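# Four arms move balls from a blanket into a crate

## Task

Using the scene frame, the arm bases sit roughly on the tabletop at these spots (metres, heading in degrees counter-clockwise from +x): arm1 x=-0.87 y=+0.65 z=+0.72 heading -90; arm2 x=-0.87 y=-0.65 z=+0.72 heading +90; arm3 x=+0.00 y=+0.65 z=+0.72 heading -90; arm4 x=+0.00 y=-0.65 z=+0.72 heading +90. Several balls rest on a blanket. Get every ball inside the crate, with the crate left upright at its original spot. Finish by opening the grippers and pulling the arms away; anything that stays in place only because a robot holds it does not count.

## Robot and tools

Setup. Four identical i2rt Big YAM arms (arm1, arm2, arm3, arm4) share a table. Each has six revolute joints, a two-finger gripper and a wrist camera that, with joints 1 and 6 at zero and the hand level and pointing ahead, rides above the hand looking toward the fingertips. Reach is about 1.0 m from the joint1 axis. Two fixed room cameras, cam_high and cam_low, watch the scene. Joints move at different speeds, so the hand can sweep a wide, curved path between postures; watch for collisions with the table, crate and other arms.

Frames. Everything shares one scene frame: origin on the floor, +z up. The hand point is midway between the fingertips; its z axis runs along the fingers and the fingers close along its y axis. The base positions in the task are approximate; the true base pose is never printed.

execute_actions. Argument "actions" is a list holding one action or none. An action is an object keyed by arm name; under each arm goes "joints", an object of absolute joint targets (not offsets, not a Cartesian pose). Allowed keys and ranges: joint1_rad -2.879 to 2.879 (base yaw, positive counter-clockwise seen from above, 0 unfolds along the base heading); joint2_rad 0 to 3.141 (shoulder, 0 points the upper arm back roughly flat, larger lifts it up then forward); joint3_rad 0 to 3.019 (elbow, 0 is folded, larger opens); joint4_rad -1.692 to 1.57 (hand pitch, positive tips fingers up); joint5_rad -1.57 to 1.57 (sideways hand swing, positive to the arm's right); joint6_rad -2.094 to 2.094 (hand roll, positive clockwise viewed from behind the hand); gripper_m 0 to 0.093 metres, the fingertip gap. Radians for joints, metres for the gripper. Arms and joints in one action start together and may finish at different times; one action runs at most 15 s. Any unknown key or out-of-range number rejects the whole call and nothing moves. Omitted joints or arms may keep pushing toward earlier targets. Optional "cameras" picks which images come back: omitted, null or ["all"] gives every camera, [] gives none, names from arm1_cam_wrist, arm2_cam_wrist, arm3_cam_wrist, arm4_cam_wrist, cam_high, cam_low. An empty actions list just reports state and images.

wait. "seconds" from 0 to 10; commands nothing new, the world keeps running, and it returns the same report as an empty action.

zoom_image. "camera" plus "region" [x0, y0, x1, y1] in pixels of that camera's latest full image, origin at top-left, no larger than 504 by 504. Wrist images are 616x616 fisheye; room images are 896x504.

read_manual. Optional "section" ("licences"); returns licence text only, moves nothing.

finished_scene. "scene" is the number of the scene being closed. It is final and reports whether the goal was met; the goal must hold after the robots keep the last command.

Result lines. joint_positions gives each arm's current readings (gripper_m is the sum of the two finger slides). Done tolerances: joint1 ±0.045, joint2 ±0.14, joint3 ±0.09, joint4 ±0.055, joint5 ±0.03, joint6 ±0.035, gripper ±0.003. joint_status tells how each commanded motion ended: off_target (stopped short and may still push), contact_stop (target dropped, holds where it stopped), time_out (could not finish; may keep its target or one close by and continue pushing, listed in on_its_own), not_followed (a self- and inter-arm clearance check blocked the arm's targets; a "joint command not followed" line with a cause appears; the gripper part still runs, and the blocked targets may be retried on later actions), limit_stop_at_motor_heat (arm halted by overheating; resend the target). on_its_own lists what is happening without a command this call; its "held at" is the target held, not the position. Joint torques are raw drive outputs in joint order, with per-arm offset, scale and noise, so read them cautiously. A "pictures" line gives the order of returned images. MOTOR HOT appears from 85 °C; at 100 °C an OVER-TEMPERATURE FAULT drops that whole arm until it cools.

Things to avoid. The arms do not stop on contact and can push very hard; to relieve a stalled joint, command its reported position. Tiny target changes may not move a joint, and a loaded joint that holds weight slowly sags. Never let two arms press or crash into each other; the clearance check can be late and ignores fingers, gripper bodies and wrist cameras, and no line reports arm contact. Do not knock rigid things off the work area, do not tip or shift the crate, and do not drop, slam or fling balls. Loose objects may occasionally get a brief outside shove. Long hard holding heats motors, even while the operator is thinking, since the robots keep their last command then. Once a stop is reported, later motion calls in that same reply are skipped. Finish with grippers open and arms moved away from the crate and balls.

Each tool is called as a command line: name --argument value for each argument, lists and objects as JSON in quotes; but a table of rows of numbers goes row by row, as --pt "numbers of a row", without its own name.

## Session

execute_actions --actions '[]'

Scene clock: 0.00 s.
Joint torques (N m, as the arm reports them, + toward a larger angle): no reading
arm1.joint_positions: joint1_rad=+0.013 joint2_rad=+0.444 joint3_rad=+1.449 joint4_rad=-1.534 joint5_rad=+0.007 joint6_rad=-0.009 gripper_m=+0.094
arm1.joint_status: not commanded
arm1.hand: x=-0.8636 y=+0.5240 z=+1.3264 quat_wxyz=(-0.358, -0.593, -0.633, +0.345) (m; scene frame)
arm2.joint_positions: joint1_rad=-0.009 joint2_rad=+0.447 joint3_rad=+1.464 joint4_rad=-1.551 joint5_rad=-0.003 joint6_rad=-0.013 gripper_m=+0.095
arm2.joint_status: not commanded
arm2.hand: x=-0.8633 y=-0.5327 z=+1.3157 quat_wxyz=(-0.360, +0.604, -0.621, -0.345) (m; scene frame)
arm3.joint_positions: joint1_rad=+0.014 joint2_rad=+0.436 joint3_rad=+1.460 joint4_rad=-1.538 joint5_rad=-0.006 joint6_rad=-0.006 gripper_m=+0.094
arm3.joint_status: not commanded
arm3.hand: x=-0.0019 y=+0.5236 z=+1.3360 quat_wxyz=(-0.350, -0.616, -0.609, +0.356) (m; scene frame)
arm4.joint_positions: joint1_rad=-0.011 joint2_rad=+0.443 joint3_rad=+1.459 joint4_rad=-1.543 joint5_rad=-0.004 joint6_rad=+0.015 gripper_m=+0.095
arm4.joint_status: not commanded
arm4.hand: x=-0.0044 y=-0.5279 z=+1.3278 quat_wxyz=(-0.343, +0.619, -0.607, -0.362) (m; scene frame)
pictures: arm1_cam_wrist, arm2_cam_wrist, arm3_cam_wrist, arm4_cam_wrist, cam_high, cam_low
Images, in order (width x height): arm1_cam_wrist 616x616, arm2_cam_wrist 616x616, arm3_cam_wrist 616x616, arm4_cam_wrist 616x616, cam_high 896x504, cam_low 896x504.

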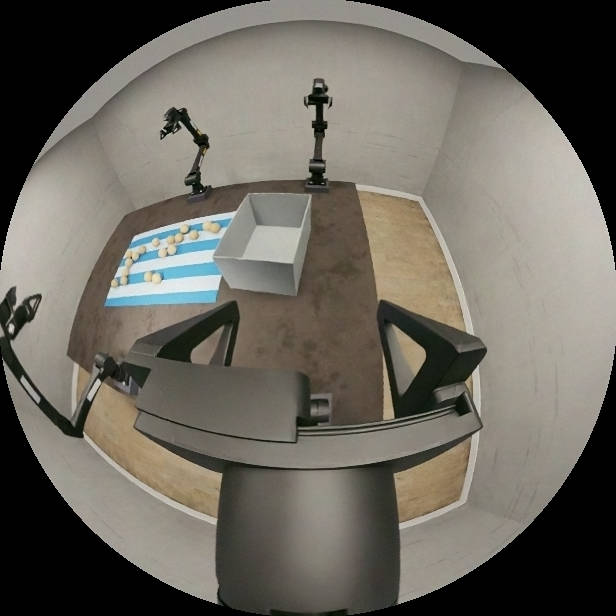

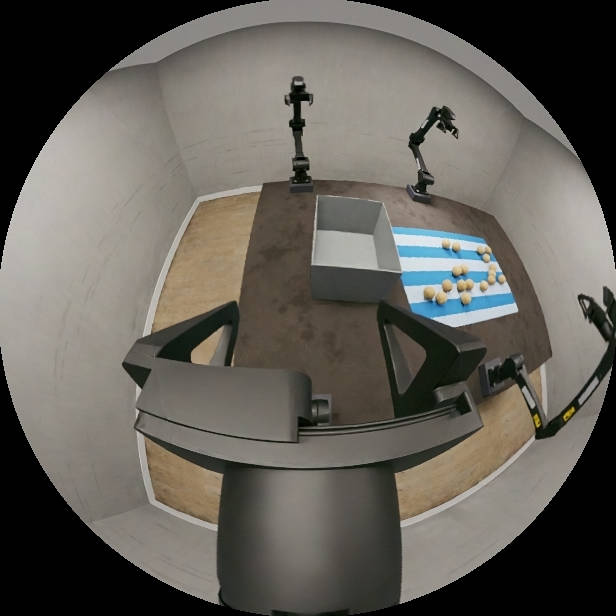

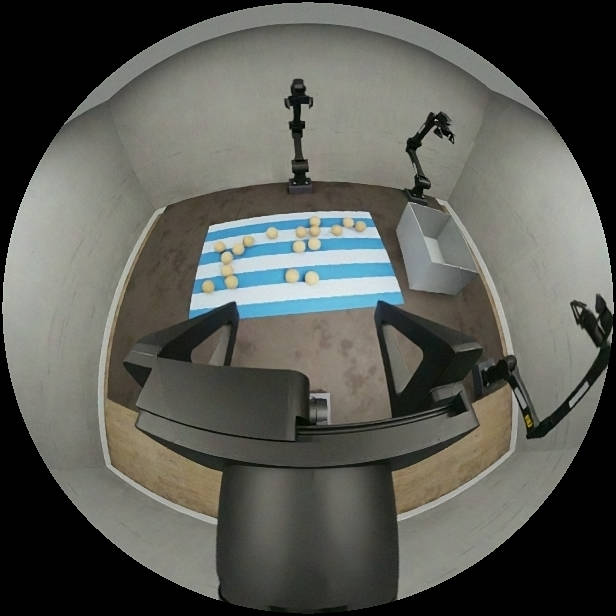

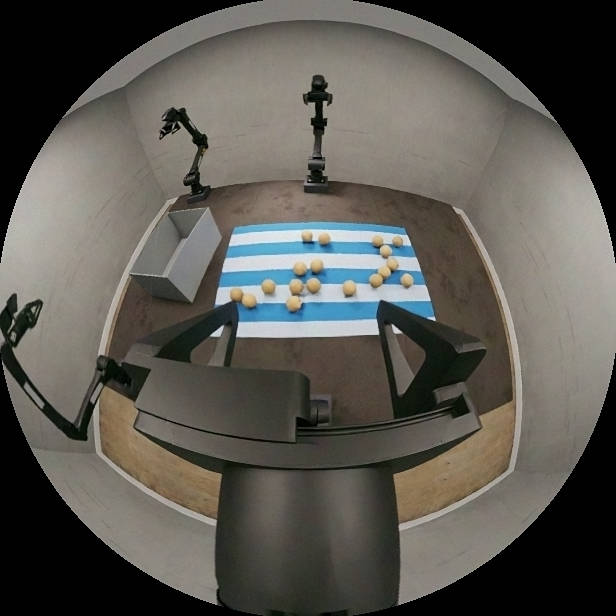

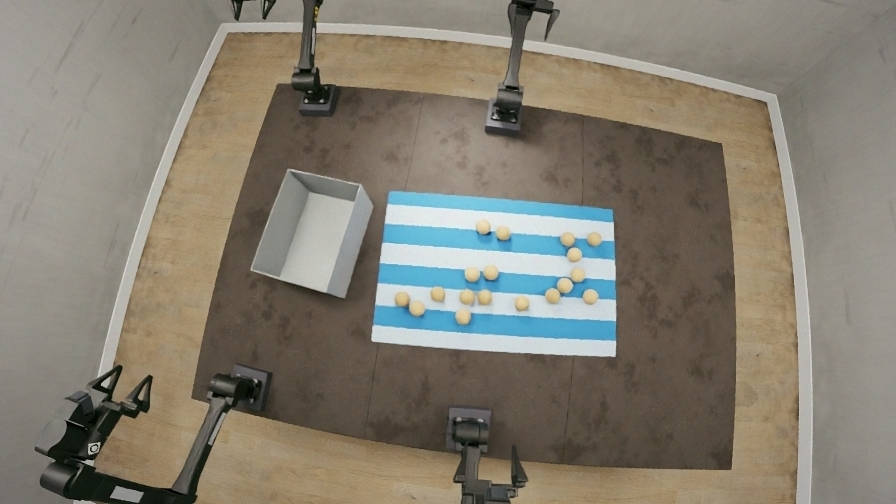

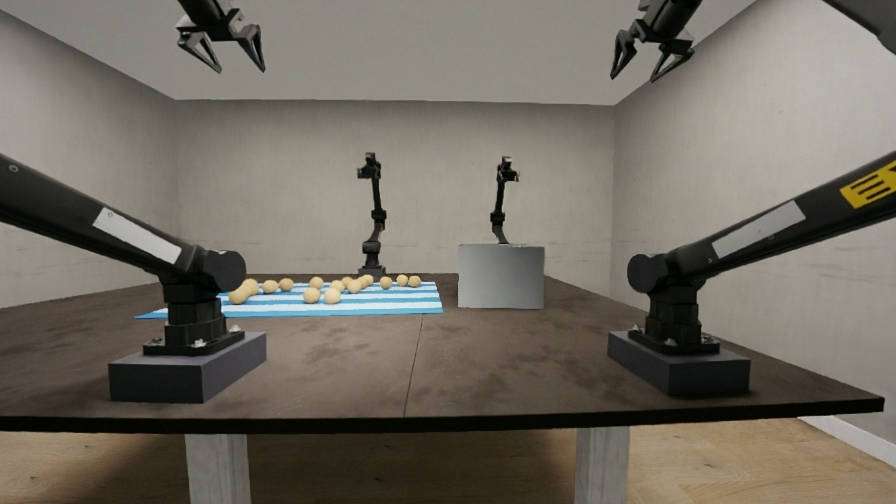

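execute_actions --actions '[{"arm3":{"joints":{"joint1_rad":0.09,"joint2_rad":1.862,"joint3_rad":1.482,"joint4_rad":-1.191}},"arm4":{"joints":{"joint1_rad":0.16,"joint2_rad":1.51,"joint3_rad":1.018,"joint4_rad":-1.079}}}]' --cameras '["arm3_cam_wrist","arm4_cam_wrist","cam_high","cam_low"]'

Scene clock: 18.17 s.
Joint torques (N m, as the arm reports them, + toward a larger angle): arm1=[-1.31  5.83  7.91  1.97 -0.04  0.03] | arm2=[-0.43  6.07  7.9   2.29  0.01  0.03] | arm3=[ -0.99 -16.43   9.62   0.29  -0.08   0.12] | arm4=[ 2.76 -9.49  8.18  0.68  0.09  0.06]
arm1.joint_positions: joint1_rad=+0.013 joint2_rad=+0.444 joint3_rad=+1.449 joint4_rad=-1.534 joint5_rad=+0.007 joint6_rad=-0.009 gripper_m=+0.094
arm1.joint_status: not commanded
arm1.hand: x=-0.8636 y=+0.5240 z=+1.3264 quat_wxyz=(-0.358, -0.593, -0.633, +0.345) (m; scene frame)
arm2.joint_positions: joint1_rad=-0.009 joint2_rad=+0.447 joint3_rad=+1.464 joint4_rad=-1.551 joint5_rad=-0.003 joint6_rad=-0.013 gripper_m=+0.095
arm2.joint_status: not commanded
arm2.hand: x=-0.8633 y=-0.5327 z=+1.3157 quat_wxyz=(-0.360, +0.604, -0.621, -0.345) (m; scene frame)
arm3.joint_positions: joint1_rad=+0.080 joint2_rad=+1.868 joint3_rad=+1.460 joint4_rad=-1.194 joint5_rad=-0.006 joint6_rad=-0.006 gripper_m=+0.094
arm3.joint_status: all done
arm3.hand: x=+0.0254 y=+0.1094 z=+0.8493 quat_wxyz=(+0.013, -0.688, -0.725, -0.017) (m; scene frame)
arm4.joint_positions: joint1_rad=+0.153 joint2_rad=+1.509 joint3_rad=+0.998 joint4_rad=-1.094 joint5_rad=-0.004 joint6_rad=+0.015 gripper_m=+0.095
arm4.joint_status: all done
arm4.hand: x=-0.0765 y=-0.2668 z=+0.8530 quat_wxyz=(+0.012, +0.768, -0.640, +0.012) (m; scene frame)
pictures: arm3_cam_wrist, arm4_cam_wrist, cam_high, cam_low
Images, in order (width x height): arm3_cam_wrist 616x616, arm4_cam_wrist 616x616, cam_high 896x504, cam_low 896x504.

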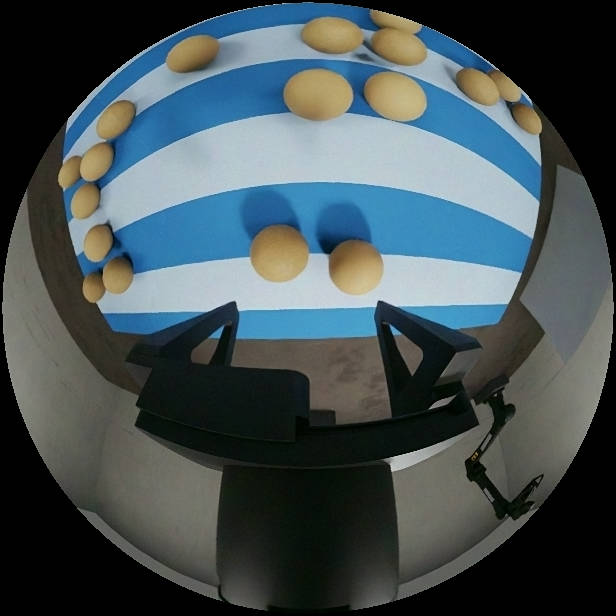

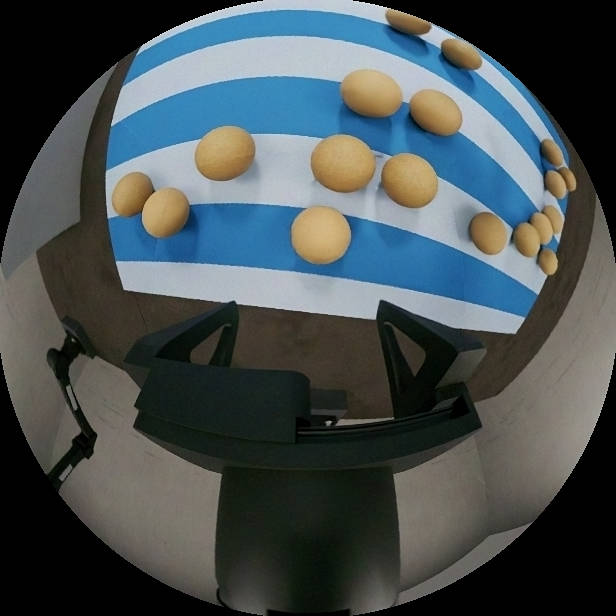

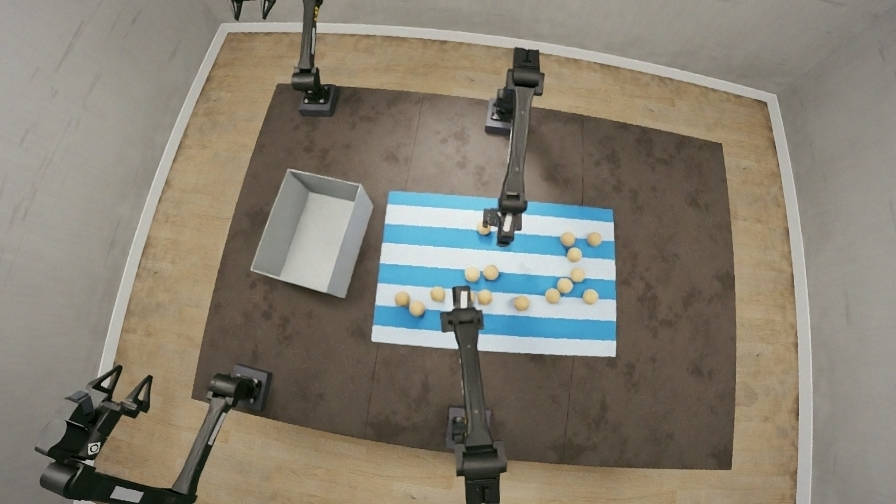

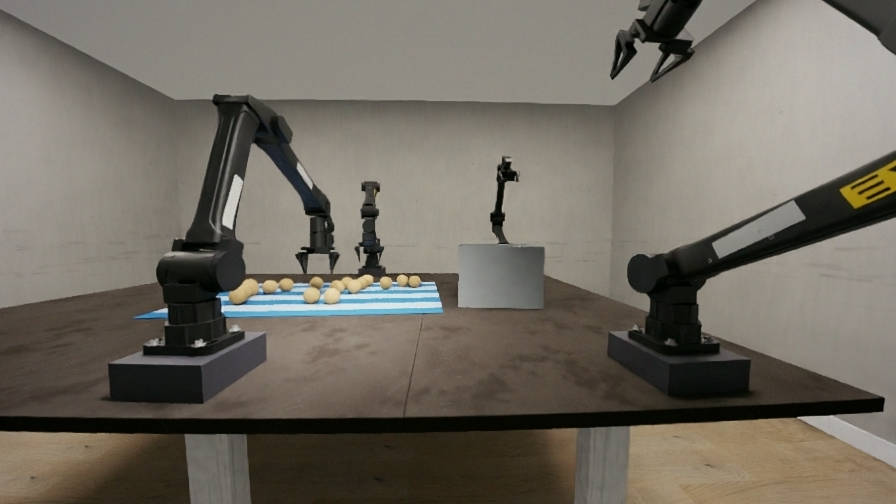

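execute_actions --actions '[{"arm3":{"joints":{"joint1_rad":0.14,"joint2_rad":1.982,"joint3_rad":1.394,"joint4_rad":-0.963}},"arm4":{"joints":{"joint1_rad":0.115,"joint2_rad":1.691,"joint3_rad":0.942,"joint4_rad":-0.802}}}]' --cameras '["arm3_cam_wrist","arm4_cam_wrist","cam_low"]'

Scene clock: 30.43 s.
Joint torques (N m, as the arm reports them, + toward a larger angle): arm1=[-1.88  6.02  8.03  2.05 -0.05  0.06] | arm2=[-0.43  6.08  7.9   2.3   0.02  0.03] | arm3=[ -1.69 -18.08   7.15   0.57  -0.08   0.12] | arm4=[  1.43 -13.12   6.55   0.62   0.08   0.09]
arm1.joint_positions: joint1_rad=+0.013 joint2_rad=+0.444 joint3_rad=+1.449 joint4_rad=-1.534 joint5_rad=+0.007 joint6_rad=-0.009 gripper_m=+0.094
arm1.joint_status: not commanded
arm1.hand: x=-0.8636 y=+0.5240 z=+1.3264 quat_wxyz=(-0.358, -0.593, -0.633, +0.345) (m; scene frame)
arm2.joint_positions: joint1_rad=-0.009 joint2_rad=+0.447 joint3_rad=+1.464 joint4_rad=-1.551 joint5_rad=-0.003 joint6_rad=-0.013 gripper_m=+0.095
arm2.joint_status: not commanded
arm2.hand: x=-0.8633 y=-0.5327 z=+1.3157 quat_wxyz=(-0.360, +0.604, -0.621, -0.345) (m; scene frame)
arm3.joint_positions: joint1_rad=+0.140 joint2_rad=+2.001 joint3_rad=+1.392 joint4_rad=-0.972 joint5_rad=-0.006 joint6_rad=-0.006 gripper_m=+0.094
arm3.joint_status: all done
arm3.hand: x=+0.0590 y=+0.1011 z=+0.7563 quat_wxyz=(+0.006, -0.666, -0.745, -0.010) (m; scene frame)
arm4.joint_positions: joint1_rad=+0.121 joint2_rad=+1.711 joint3_rad=+0.930 joint4_rad=-0.817 joint5_rad=-0.004 joint6_rad=+0.015 gripper_m=+0.095
arm4.joint_status: all done
arm4.hand: x=-0.0666 y=-0.2488 z=+0.7546 quat_wxyz=(+0.010, +0.758, -0.653, +0.009) (m; scene frame)
pictures: arm3_cam_wrist, arm4_cam_wrist, cam_low
Images, in order (width x height): arm3_cam_wrist 616x616, arm4_cam_wrist 616x616, cam_low 896x504.

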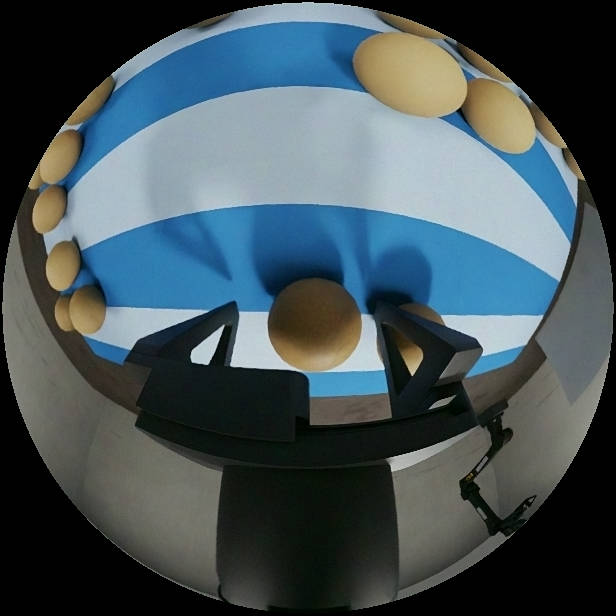

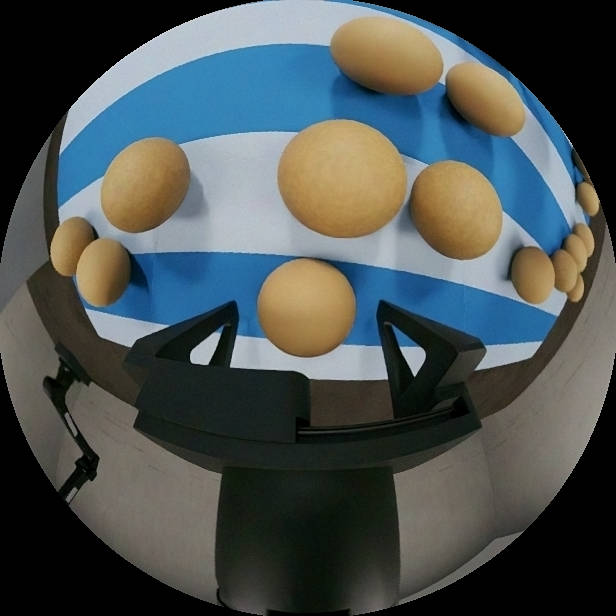

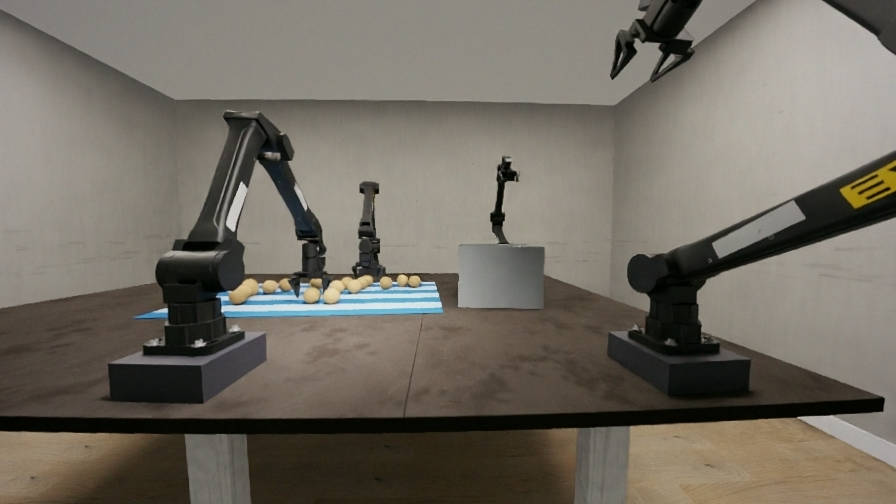

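execute_actions --actions '[{"arm3":{"joints":{"joint4_rad":-1.0,"gripper_m":0.045}},"arm4":{"joints":{"gripper_m":0.045}}}]' --cameras '[]'

execute_actions --actions '[{"arm3":{"joints":{"joint2_rad":1.6}},"arm4":{"joints":{"joint2_rad":1.4}}}]' --cameras '[]'

execute_actions --actions '[{"arm3":{"joints":{"joint1_rad":-0.8,"joint2_rad":1.4,"joint3_rad":1.4,"joint4_rad":-1.2}},"arm4":{"joints":{"joint1_rad":0.88,"joint2_rad":1.4,"joint3_rad":1.4,"joint4_rad":-1.2}}}]' --cameras '[]'

execute_actions --actions '[{"arm3":{"joints":{"joint2_rad":2.2,"joint3_rad":2.45}},"arm4":{"joints":{"joint2_rad":2.05,"joint3_rad":2.2}}}]' --cameras '["arm3_cam_wrist","arm4_cam_wrist","cam_low","cam_high"]'

Scene clock: 47.43 s.
Joint torques (N m, as the arm reports them, + toward a larger angle): arm1=[-1.14  5.96  7.96  2.09 -0.09  0.04] | arm2=[-0.4   6.07  7.91  2.29  0.02  0.03] | arm3=[ -1.52 -18.32   7.16  -0.15  -0.09   0.12] | arm4=[  1.98 -12.79   6.41   0.64   0.1    0.07]
arm1.joint_positions: joint1_rad=+0.013 joint2_rad=+0.444 joint3_rad=+1.449 joint4_rad=-1.534 joint5_rad=+0.007 joint6_rad=-0.009 gripper_m=+0.094
arm1.joint_status: not commanded
arm1.hand: x=-0.8636 y=+0.5240 z=+1.3264 quat_wxyz=(-0.358, -0.593, -0.633, +0.345) (m; scene frame)
arm2.joint_positions: joint1_rad=-0.009 joint2_rad=+0.447 joint3_rad=+1.464 joint4_rad=-1.551 joint5_rad=-0.003 joint6_rad=-0.013 gripper_m=+0.095
arm2.joint_status: not commanded
arm2.hand: x=-0.8633 y=-0.5327 z=+1.3157 quat_wxyz=(-0.360, +0.604, -0.621, -0.345) (m; scene frame)
arm3.joint_positions: joint1_rad=+0.140 joint2_rad=+2.001 joint3_rad=+1.392 joint4_rad=-0.992 joint5_rad=-0.006 joint6_rad=-0.006 gripper_m=+0.057
arm3.joint_status: gripper_m off_target (ended at +0.057, target +0.045); the others done
arm3.hand: x=+0.0584 y=+0.1060 z=+0.7564 quat_wxyz=(+0.013, -0.666, -0.745, -0.016) (m; scene frame)
arm4.joint_positions: joint1_rad=+0.121 joint2_rad=+1.711 joint3_rad=+0.930 joint4_rad=-0.817 joint5_rad=-0.004 joint6_rad=+0.015 gripper_m=+0.058
arm4.joint_status: gripper_m off_target (ended at +0.058, target +0.045)
arm4.hand: x=-0.0666 y=-0.2488 z=+0.7546 quat_wxyz=(+0.010, +0.758, -0.653, +0.009) (m; scene frame)
pictures: none
No camera images: the call's "cameras" was empty. Leave "cameras" out to get every camera's image.

Scene clock: 48.80 s.
Joint torques (N m, as the arm reports them, + toward a larger angle): arm1=[-1.21  5.72  7.9   2.1  -0.07  0.06] | arm2=[-0.44  6.1   7.91  2.3   0.01  0.03] | arm3=[ -1.68 -13.28   9.12   0.64  -0.09   0.12] | arm4=[ 1.85 -8.08  8.17  1.22  0.12  0.07]
arm1.joint_positions: joint1_rad=+0.013 joint2_rad=+0.444 joint3_rad=+1.449 joint4_rad=-1.534 joint5_rad=+0.007 joint6_rad=-0.009 gripper_m=+0.094
arm1.joint_status: not commanded
arm1.hand: x=-0.8636 y=+0.5240 z=+1.3264 quat_wxyz=(-0.358, -0.593, -0.633, +0.345) (m; scene frame)
arm2.joint_positions: joint1_rad=-0.009 joint2_rad=+0.447 joint3_rad=+1.464 joint4_rad=-1.551 joint5_rad=-0.003 joint6_rad=-0.013 gripper_m=+0.095
arm2.joint_status: not commanded
arm2.hand: x=-0.8633 y=-0.5327 z=+1.3157 quat_wxyz=(-0.360, +0.604, -0.621, -0.345) (m; scene frame)
arm3.joint_positions: joint1_rad=+0.140 joint2_rad=+1.603 joint3_rad=+1.392 joint4_rad=-0.995 joint5_rad=-0.006 joint6_rad=-0.006 gripper_m=+0.057
arm3.joint_status: all done
arm3.hand: x=+0.0601 y=+0.0878 z=+0.9712 quat_wxyz=(-0.133, -0.656, -0.734, +0.116) (m; scene frame)
arm4.joint_positions: joint1_rad=+0.121 joint2_rad=+1.393 joint3_rad=+0.930 joint4_rad=-0.817 joint5_rad=-0.004 joint6_rad=+0.015 gripper_m=+0.058
arm4.joint_status: all done
arm4.hand: x=-0.0711 y=-0.2219 z=+0.8825 quat_wxyz=(-0.092, +0.750, -0.645, -0.113) (m; scene frame)
pictures: none
No camera images: the call's "cameras" was empty. Leave "cameras" out to get every camera's image.

Scene clock: 50.23 s.
Joint torques (N m, as the arm reports them, + toward a larger angle): arm1=[-1.98  6.16  7.85  2.05 -0.03  0.05] | arm2=[-0.44  6.09  7.9   2.29  0.02  0.03] | arm3=[ -1.82 -10.27   9.85   0.6   -0.08   0.12] | arm4=[  2.01 -10.84  10.84   0.23   0.09   0.06]
arm1.joint_positions: joint1_rad=+0.013 joint2_rad=+0.444 joint3_rad=+1.449 joint4_rad=-1.534 joint5_rad=+0.007 joint6_rad=-0.009 gripper_m=+0.094
arm1.joint_status: not commanded
arm1.hand: x=-0.8636 y=+0.5240 z=+1.3264 quat_wxyz=(-0.358, -0.593, -0.633, +0.345) (m; scene frame)
arm2.joint_positions: joint1_rad=-0.009 joint2_rad=+0.447 joint3_rad=+1.464 joint4_rad=-1.551 joint5_rad=-0.003 joint6_rad=-0.013 gripper_m=+0.095
arm2.joint_status: not commanded
arm2.hand: x=-0.8633 y=-0.5327 z=+1.3157 quat_wxyz=(-0.360, +0.604, -0.621, -0.345) (m; scene frame)
arm3.joint_positions: joint1_rad=-0.800 joint2_rad=+1.402 joint3_rad=+1.392 joint4_rad=-1.193 joint5_rad=-0.006 joint6_rad=-0.006 gripper_m=+0.057
arm3.joint_status: all done
arm3.hand: x=-0.3667 y=+0.3137 z=+1.0583 quat_wxyz=(-0.063, -0.916, -0.358, +0.168) (m; scene frame)
arm4.joint_positions: joint1_rad=+0.884 joint2_rad=+1.409 joint3_rad=+1.360 joint4_rad=-1.188 joint5_rad=-0.004 joint6_rad=+0.015 gripper_m=+0.058
arm4.joint_status: all done
arm4.hand: x=-0.3921 y=-0.3565 z=+1.0371 quat_wxyz=(-0.050, +0.933, -0.319, -0.159) (m; scene frame)
pictures: none
No camera images: the call's "cameras" was empty. Leave "cameras" out to get every camera's image.

Scene clock: 51.90 s.
Joint torques (N m, as the arm reports them, + toward a larger angle): arm1=[-1.79  5.86  8.    2.   -0.05  0.06] | arm2=[-0.43  6.08  7.91  2.29  0.02  0.03] | arm3=[ -1.83 -22.7   14.26   1.29  -0.07   0.12] | arm4=[  1.87 -21.45  11.94   0.73   0.09   0.06]
arm1.joint_positions: joint1_rad=+0.013 joint2_rad=+0.444 joint3_rad=+1.449 joint4_rad=-1.534 joint5_rad=+0.007 joint6_rad=-0.009 gripper_m=+0.094
arm1.joint_status: not commanded
arm1.hand: x=-0.8636 y=+0.5240 z=+1.3264 quat_wxyz=(-0.358, -0.593, -0.633, +0.345) (m; scene frame)
arm2.joint_positions: joint1_rad=-0.009 joint2_rad=+0.447 joint3_rad=+1.464 joint4_rad=-1.551 joint5_rad=-0.003 joint6_rad=-0.013 gripper_m=+0.095
arm2.joint_status: not commanded
arm2.hand: x=-0.8633 y=-0.5327 z=+1.3157 quat_wxyz=(-0.360, +0.604, -0.621, -0.345) (m; scene frame)
arm3.joint_positions: joint1_rad=-0.800 joint2_rad=+2.204 joint3_rad=+2.389 joint4_rad=-1.203 joint5_rad=-0.006 joint6_rad=-0.006 gripper_m=+0.057
arm3.joint_status: all done
arm3.hand: x=-0.5962 y=+0.1059 z=+1.0306 quat_wxyz=(-0.095, -0.897, -0.351, +0.252) (m; scene frame)
arm4.joint_positions: joint1_rad=+0.884 joint2_rad=+2.070 joint3_rad=+2.146 joint4_rad=-1.196 joint5_rad=-0.004 joint6_rad=+0.015 gripper_m=+0.058
arm4.joint_status: all done
arm4.hand: x=-0.6008 y=-0.1999 z=+1.0110 quat_wxyz=(-0.068, +0.922, -0.315, -0.213) (m; scene frame)
pictures: arm3_cam_wrist, arm4_cam_wrist, cam_high, cam_low
Images, in order (width x height): arm3_cam_wrist 616x616, arm4_cam_wrist 616x616, cam_high 896x504, cam_low 896x504.

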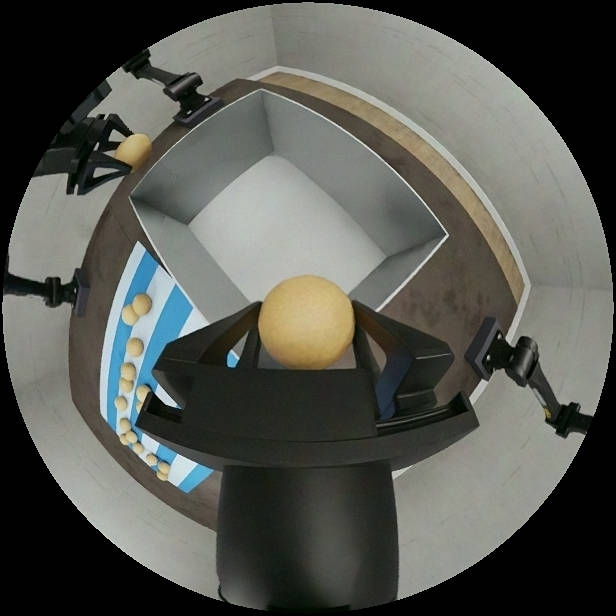

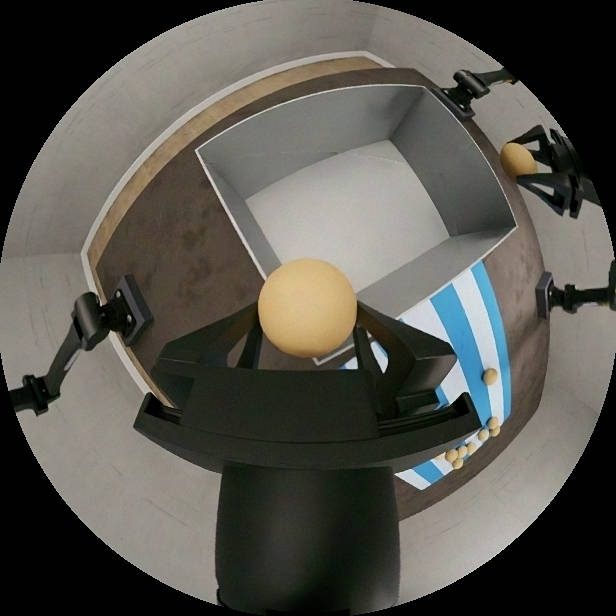

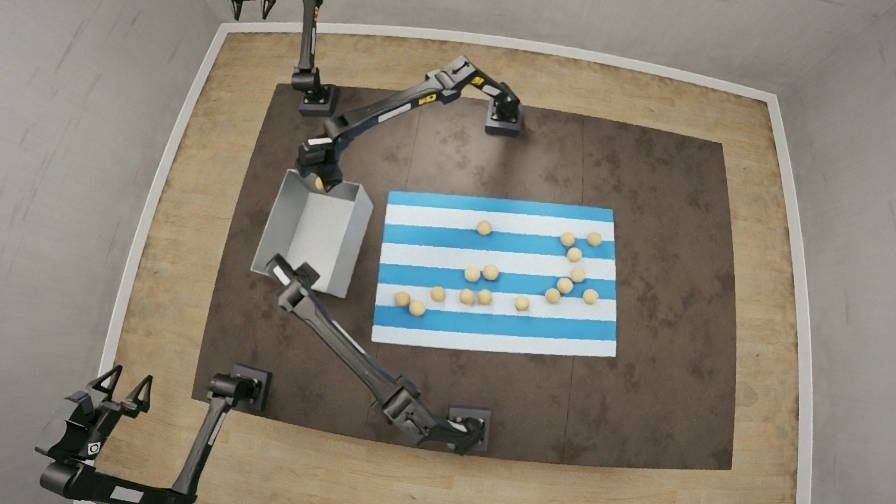

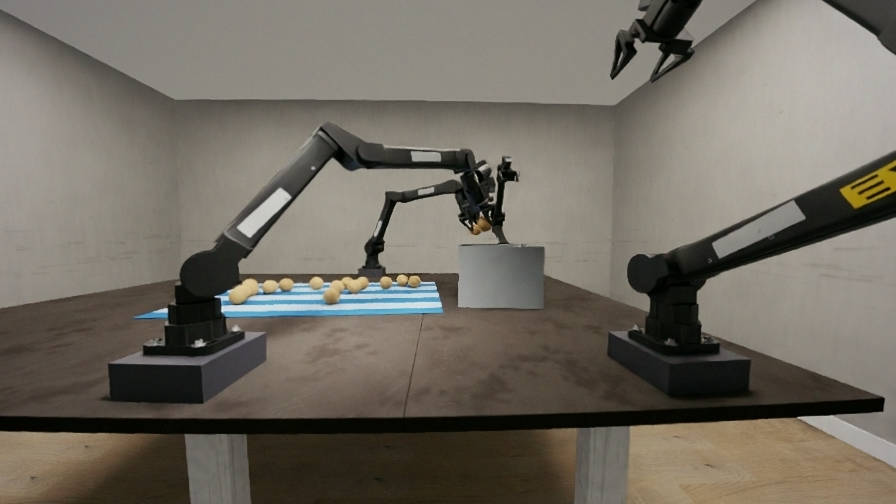

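execute_actions --actions '[{"arm3":{"joints":{"joint2_rad":2.38,"joint3_rad":2.65,"joint4_rad":-1.1}},"arm4":{"joints":{"joint2_rad":2.22,"joint3_rad":2.45}}}]' --cameras '[]'

execute_actions --actions '[{"arm3":{"joints":{"gripper_m":0.093}},"arm4":{"joints":{"gripper_m":0.093}}}]' --cameras '["arm3_cam_wrist"]'

execute_actions --actions '[{"arm3":{"joints":{"joint2_rad":1.5,"joint3_rad":1.5}},"arm4":{"joints":{"joint2_rad":1.5,"joint3_rad":1.5}}}]' --cameras '[]'

execute_actions --actions '[{"arm3":{"joints":{"joint1_rad":-0.025,"joint2_rad":1.81,"joint3_rad":1.426,"joint4_rad":-1.167}},"arm4":{"joints":{"joint1_rad":-0.345,"joint2_rad":1.758,"joint3_rad":1.352,"joint4_rad":-1.145}}}]' --cameras '[]'

execute_actions --actions '[{"arm3":{"joints":{"joint2_rad":1.947,"joint3_rad":1.32,"joint4_rad":-0.924}},"arm4":{"joints":{"joint2_rad":1.902,"joint3_rad":1.246,"joint4_rad":-0.895}}}]' --cameras '["arm3_cam_wrist","arm4_cam_wrist","cam_high"]'

Scene clock: 65.20 s.
Joint torques (N m, as the arm reports them, + toward a larger angle): arm1=[-1.59  6.33  7.97  2.04 -0.05  0.02] | arm2=[-0.47  6.11  7.91  2.29  0.01  0.03] | arm3=[ -1.86 -25.74  15.24   1.75  -0.07   0.12] | arm4=[  1.9  -21.91  12.49   0.86   0.1    0.07]
arm1.joint_positions: joint1_rad=+0.013 joint2_rad=+0.444 joint3_rad=+1.449 joint4_rad=-1.534 joint5_rad=+0.007 joint6_rad=-0.009 gripper_m=+0.094
arm1.joint_status: not commanded
arm1.hand: x=-0.8636 y=+0.5240 z=+1.3264 quat_wxyz=(-0.358, -0.593, -0.633, +0.345) (m; scene frame)
arm2.joint_positions: joint1_rad=-0.009 joint2_rad=+0.447 joint3_rad=+1.464 joint4_rad=-1.551 joint5_rad=-0.003 joint6_rad=-0.013 gripper_m=+0.095
arm2.joint_status: not commanded
arm2.hand: x=-0.8633 y=-0.5327 z=+1.3157 quat_wxyz=(-0.360, +0.604, -0.621, -0.345) (m; scene frame)
arm3.joint_positions: joint1_rad=-0.800 joint2_rad=+2.394 joint3_rad=+2.579 joint4_rad=-1.112 joint5_rad=-0.006 joint6_rad=-0.006 gripper_m=+0.057
arm3.joint_status: all done
arm3.hand: x=-0.6432 y=+0.0637 z=+0.9849 quat_wxyz=(-0.110, -0.884, -0.347, +0.292) (m; scene frame)
arm4.joint_positions: joint1_rad=+0.884 joint2_rad=+2.223 joint3_rad=+2.390 joint4_rad=-1.196 joint5_rad=-0.004 joint6_rad=+0.015 gripper_m=+0.058
arm4.joint_status: all done
arm4.hand: x=-0.6474 y=-0.1650 z=+1.0155 quat_wxyz=(-0.081, +0.912, -0.311, -0.255) (m; scene frame)
pictures: none
No camera images: the call's "cameras" was empty. Leave "cameras" out to get every camera's image.

Scene clock: 65.80 s.
Joint torques (N m, as the arm reports them, + toward a larger angle): arm1=[-0.97  6.23  7.93  2.04 -0.06  0.08] | arm2=[-0.43  6.1   7.91  2.29  0.02  0.03] | arm3=[ -1.88 -25.72  15.24   1.74  -0.08   0.12] | arm4=[  1.92 -21.77  12.32   0.82   0.12   0.05]
arm1.joint_positions: joint1_rad=+0.013 joint2_rad=+0.444 joint3_rad=+1.449 joint4_rad=-1.534 joint5_rad=+0.007 joint6_rad=-0.009 gripper_m=+0.094
arm1.joint_status: not commanded
arm1.hand: x=-0.8636 y=+0.5240 z=+1.3264 quat_wxyz=(-0.358, -0.593, -0.633, +0.345) (m; scene frame)
arm2.joint_positions: joint1_rad=-0.009 joint2_rad=+0.447 joint3_rad=+1.464 joint4_rad=-1.551 joint5_rad=-0.003 joint6_rad=-0.013 gripper_m=+0.095
arm2.joint_status: not commanded
arm2.hand: x=-0.8633 y=-0.5327 z=+1.3157 quat_wxyz=(-0.360, +0.604, -0.621, -0.345) (m; scene frame)
arm3.joint_positions: joint1_rad=-0.800 joint2_rad=+2.394 joint3_rad=+2.579 joint4_rad=-1.112 joint5_rad=-0.006 joint6_rad=-0.006 gripper_m=+0.093
arm3.joint_status: all done
arm3.hand: x=-0.6432 y=+0.0637 z=+0.9849 quat_wxyz=(-0.110, -0.884, -0.347, +0.292) (m; scene frame)
arm4.joint_positions: joint1_rad=+0.884 joint2_rad=+2.223 joint3_rad=+2.390 joint4_rad=-1.196 joint5_rad=-0.004 joint6_rad=+0.015 gripper_m=+0.093
arm4.joint_status: all done
arm4.hand: x=-0.6474 y=-0.1650 z=+1.0155 quat_wxyz=(-0.081, +0.912, -0.311, -0.255) (m; scene frame)
pictures: arm3_cam_wrist
Images, in order (width x height): arm3_cam_wrist 616x616.

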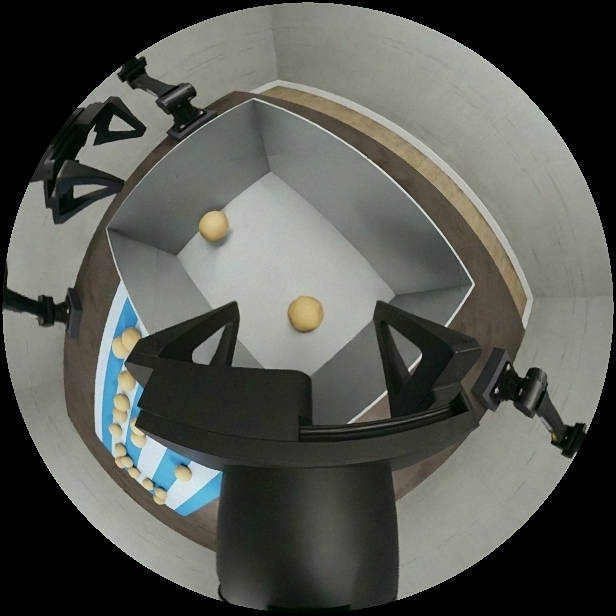

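Scene clock: 67.57 s.
Joint torques (N m, as the arm reports them, + toward a larger angle): arm1=[-1.63  6.05  8.01  2.06 -0.05  0.03] | arm2=[-0.42  6.09  7.91  2.29  0.01  0.03] | arm3=[ -1.76 -13.47   9.56   1.    -0.07   0.12] | arm4=[  1.76 -13.2    9.48   0.62   0.1    0.06]
arm1.joint_positions: joint1_rad=+0.013 joint2_rad=+0.444 joint3_rad=+1.449 joint4_rad=-1.534 joint5_rad=+0.007 joint6_rad=-0.009 gripper_m=+0.094
arm1.joint_status: not commanded
arm1.hand: x=-0.8636 y=+0.5240 z=+1.3264 quat_wxyz=(-0.358, -0.593, -0.633, +0.345) (m; scene frame)
arm2.joint_positions: joint1_rad=-0.009 joint2_rad=+0.447 joint3_rad=+1.464 joint4_rad=-1.551 joint5_rad=-0.003 joint6_rad=-0.013 gripper_m=+0.095
arm2.joint_status: not commanded
arm2.hand: x=-0.8633 y=-0.5327 z=+1.3157 quat_wxyz=(-0.360, +0.604, -0.621, -0.345) (m; scene frame)
arm3.joint_positions: joint1_rad=-0.800 joint2_rad=+1.515 joint3_rad=+1.498 joint4_rad=-1.101 joint5_rad=-0.006 joint6_rad=-0.006 gripper_m=+0.093
arm3.joint_status: all done
arm3.hand: x=-0.4131 y=+0.2716 z=+1.0604 quat_wxyz=(-0.078, -0.908, -0.355, +0.207) (m; scene frame)
arm4.joint_positions: joint1_rad=+0.884 joint2_rad=+1.517 joint3_rad=+1.483 joint4_rad=-1.197 joint5_rad=-0.004 joint6_rad=+0.015 gripper_m=+0.093
arm4.joint_status: all done
arm4.hand: x=-0.4267 y=-0.3306 z=+1.0406 quat_wxyz=(-0.051, +0.933, -0.318, -0.162) (m; scene frame)
pictures: none
No camera images: the call's "cameras" was empty. Leave "cameras" out to get every camera's image.

Scene clock: 69.20 s.
Joint torques (N m, as the arm reports them, + toward a larger angle): arm1=[-1.79  6.2   7.95  2.07 -0.07  0.06] | arm2=[-0.43  6.1   7.91  2.29  0.01  0.03] | arm3=[ -2.4  -16.29   8.26  -0.05  -0.05   0.12] | arm4=[  2.36 -15.63   8.23   0.36   0.09   0.07]
arm1.joint_positions: joint1_rad=+0.013 joint2_rad=+0.444 joint3_rad=+1.449 joint4_rad=-1.534 joint5_rad=+0.007 joint6_rad=-0.009 gripper_m=+0.094
arm1.joint_status: not commanded
arm1.hand: x=-0.8636 y=+0.5240 z=+1.3264 quat_wxyz=(-0.358, -0.593, -0.633, +0.345) (m; scene frame)
arm2.joint_positions: joint1_rad=-0.009 joint2_rad=+0.447 joint3_rad=+1.464 joint4_rad=-1.551 joint5_rad=-0.003 joint6_rad=-0.013 gripper_m=+0.095
arm2.joint_status: not commanded
arm2.hand: x=-0.8633 y=-0.5327 z=+1.3157 quat_wxyz=(-0.360, +0.604, -0.621, -0.345) (m; scene frame)
arm3.joint_positions: joint1_rad=-0.014 joint2_rad=+1.821 joint3_rad=+1.422 joint4_rad=-1.160 joint5_rad=-0.007 joint6_rad=-0.006 gripper_m=+0.093
arm3.joint_status: all done
arm3.hand: x=-0.0253 y=+0.1134 z=+0.8605 quat_wxyz=(-0.002, -0.722, -0.692, -0.002) (m; scene frame)
arm4.joint_positions: joint1_rad=-0.349 joint2_rad=+1.779 joint3_rad=+1.334 joint4_rad=-1.150 joint5_rad=-0.004 joint6_rad=+0.015 gripper_m=+0.093
arm4.joint_status: all done
arm4.hand: x=+0.1518 y=-0.1679 z=+0.8503 quat_wxyz=(+0.010, +0.585, -0.811, +0.005) (m; scene frame)
pictures: none
No camera images: the call's "cameras" was empty. Leave "cameras" out to get every camera's image.

Scene clock: 70.30 s.
Joint torques (N m, as the arm reports them, + toward a larger angle): arm1=[-1.45  6.05  7.93  2.08 -0.09  0.08] | arm2=[-0.44  6.09  7.92  2.3   0.01  0.03] | arm3=[ -2.44 -17.6    7.03   0.59  -0.05   0.12] | arm4=[  2.71 -16.7    7.22   0.64   0.08   0.08]
arm1.joint_positions: joint1_rad=+0.013 joint2_rad=+0.444 joint3_rad=+1.449 joint4_rad=-1.534 joint5_rad=+0.007 joint6_rad=-0.009 gripper_m=+0.094
arm1.joint_status: not commanded
arm1.hand: x=-0.8636 y=+0.5240 z=+1.3264 quat_wxyz=(-0.358, -0.593, -0.633, +0.345) (m; scene frame)
arm2.joint_positions: joint1_rad=-0.009 joint2_rad=+0.447 joint3_rad=+1.464 joint4_rad=-1.551 joint5_rad=-0.003 joint6_rad=-0.013 gripper_m=+0.095
arm2.joint_status: not commanded
arm2.hand: x=-0.8633 y=-0.5327 z=+1.3157 quat_wxyz=(-0.360, +0.604, -0.621, -0.345) (m; scene frame)
arm3.joint_positions: joint1_rad=-0.014 joint2_rad=+1.965 joint3_rad=+1.316 joint4_rad=-0.933 joint5_rad=-0.007 joint6_rad=-0.006 gripper_m=+0.093
arm3.joint_status: all done
arm3.hand: x=-0.0250 y=+0.1194 z=+0.7514 quat_wxyz=(+0.006, -0.722, -0.692, -0.010) (m; scene frame)
arm4.joint_positions: joint1_rad=-0.349 joint2_rad=+1.924 joint3_rad=+1.230 joint4_rad=-0.910 joint5_rad=-0.004 joint6_rad=+0.015 gripper_m=+0.093
arm4.joint_status: all done
arm4.hand: x=+0.1508 y=-0.1709 z=+0.7455 quat_wxyz=(+0.014, +0.585, -0.811, +0.008) (m; scene frame)
pictures: arm3_cam_wrist, arm4_cam_wrist, cam_high
Images, in order (width x height): arm3_cam_wrist 616x616, arm4_cam_wrist 616x616, cam_high 896x504.

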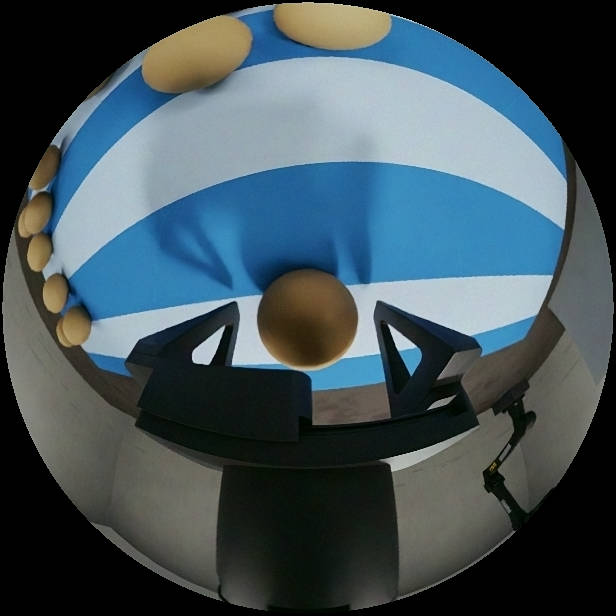

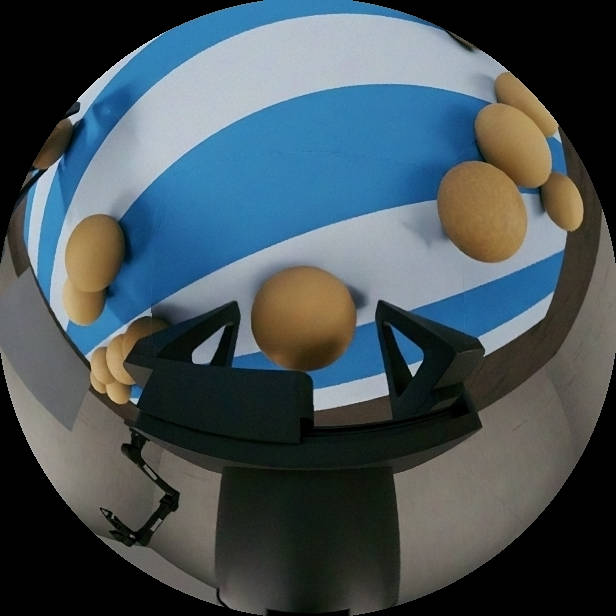

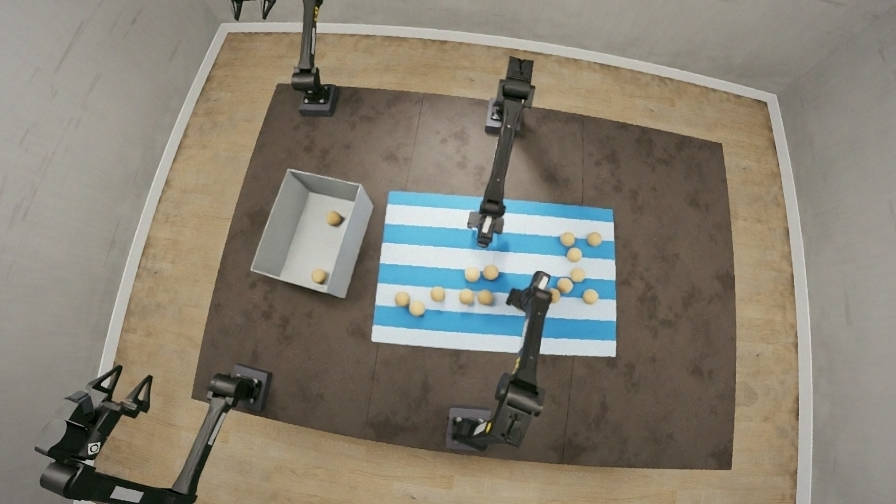

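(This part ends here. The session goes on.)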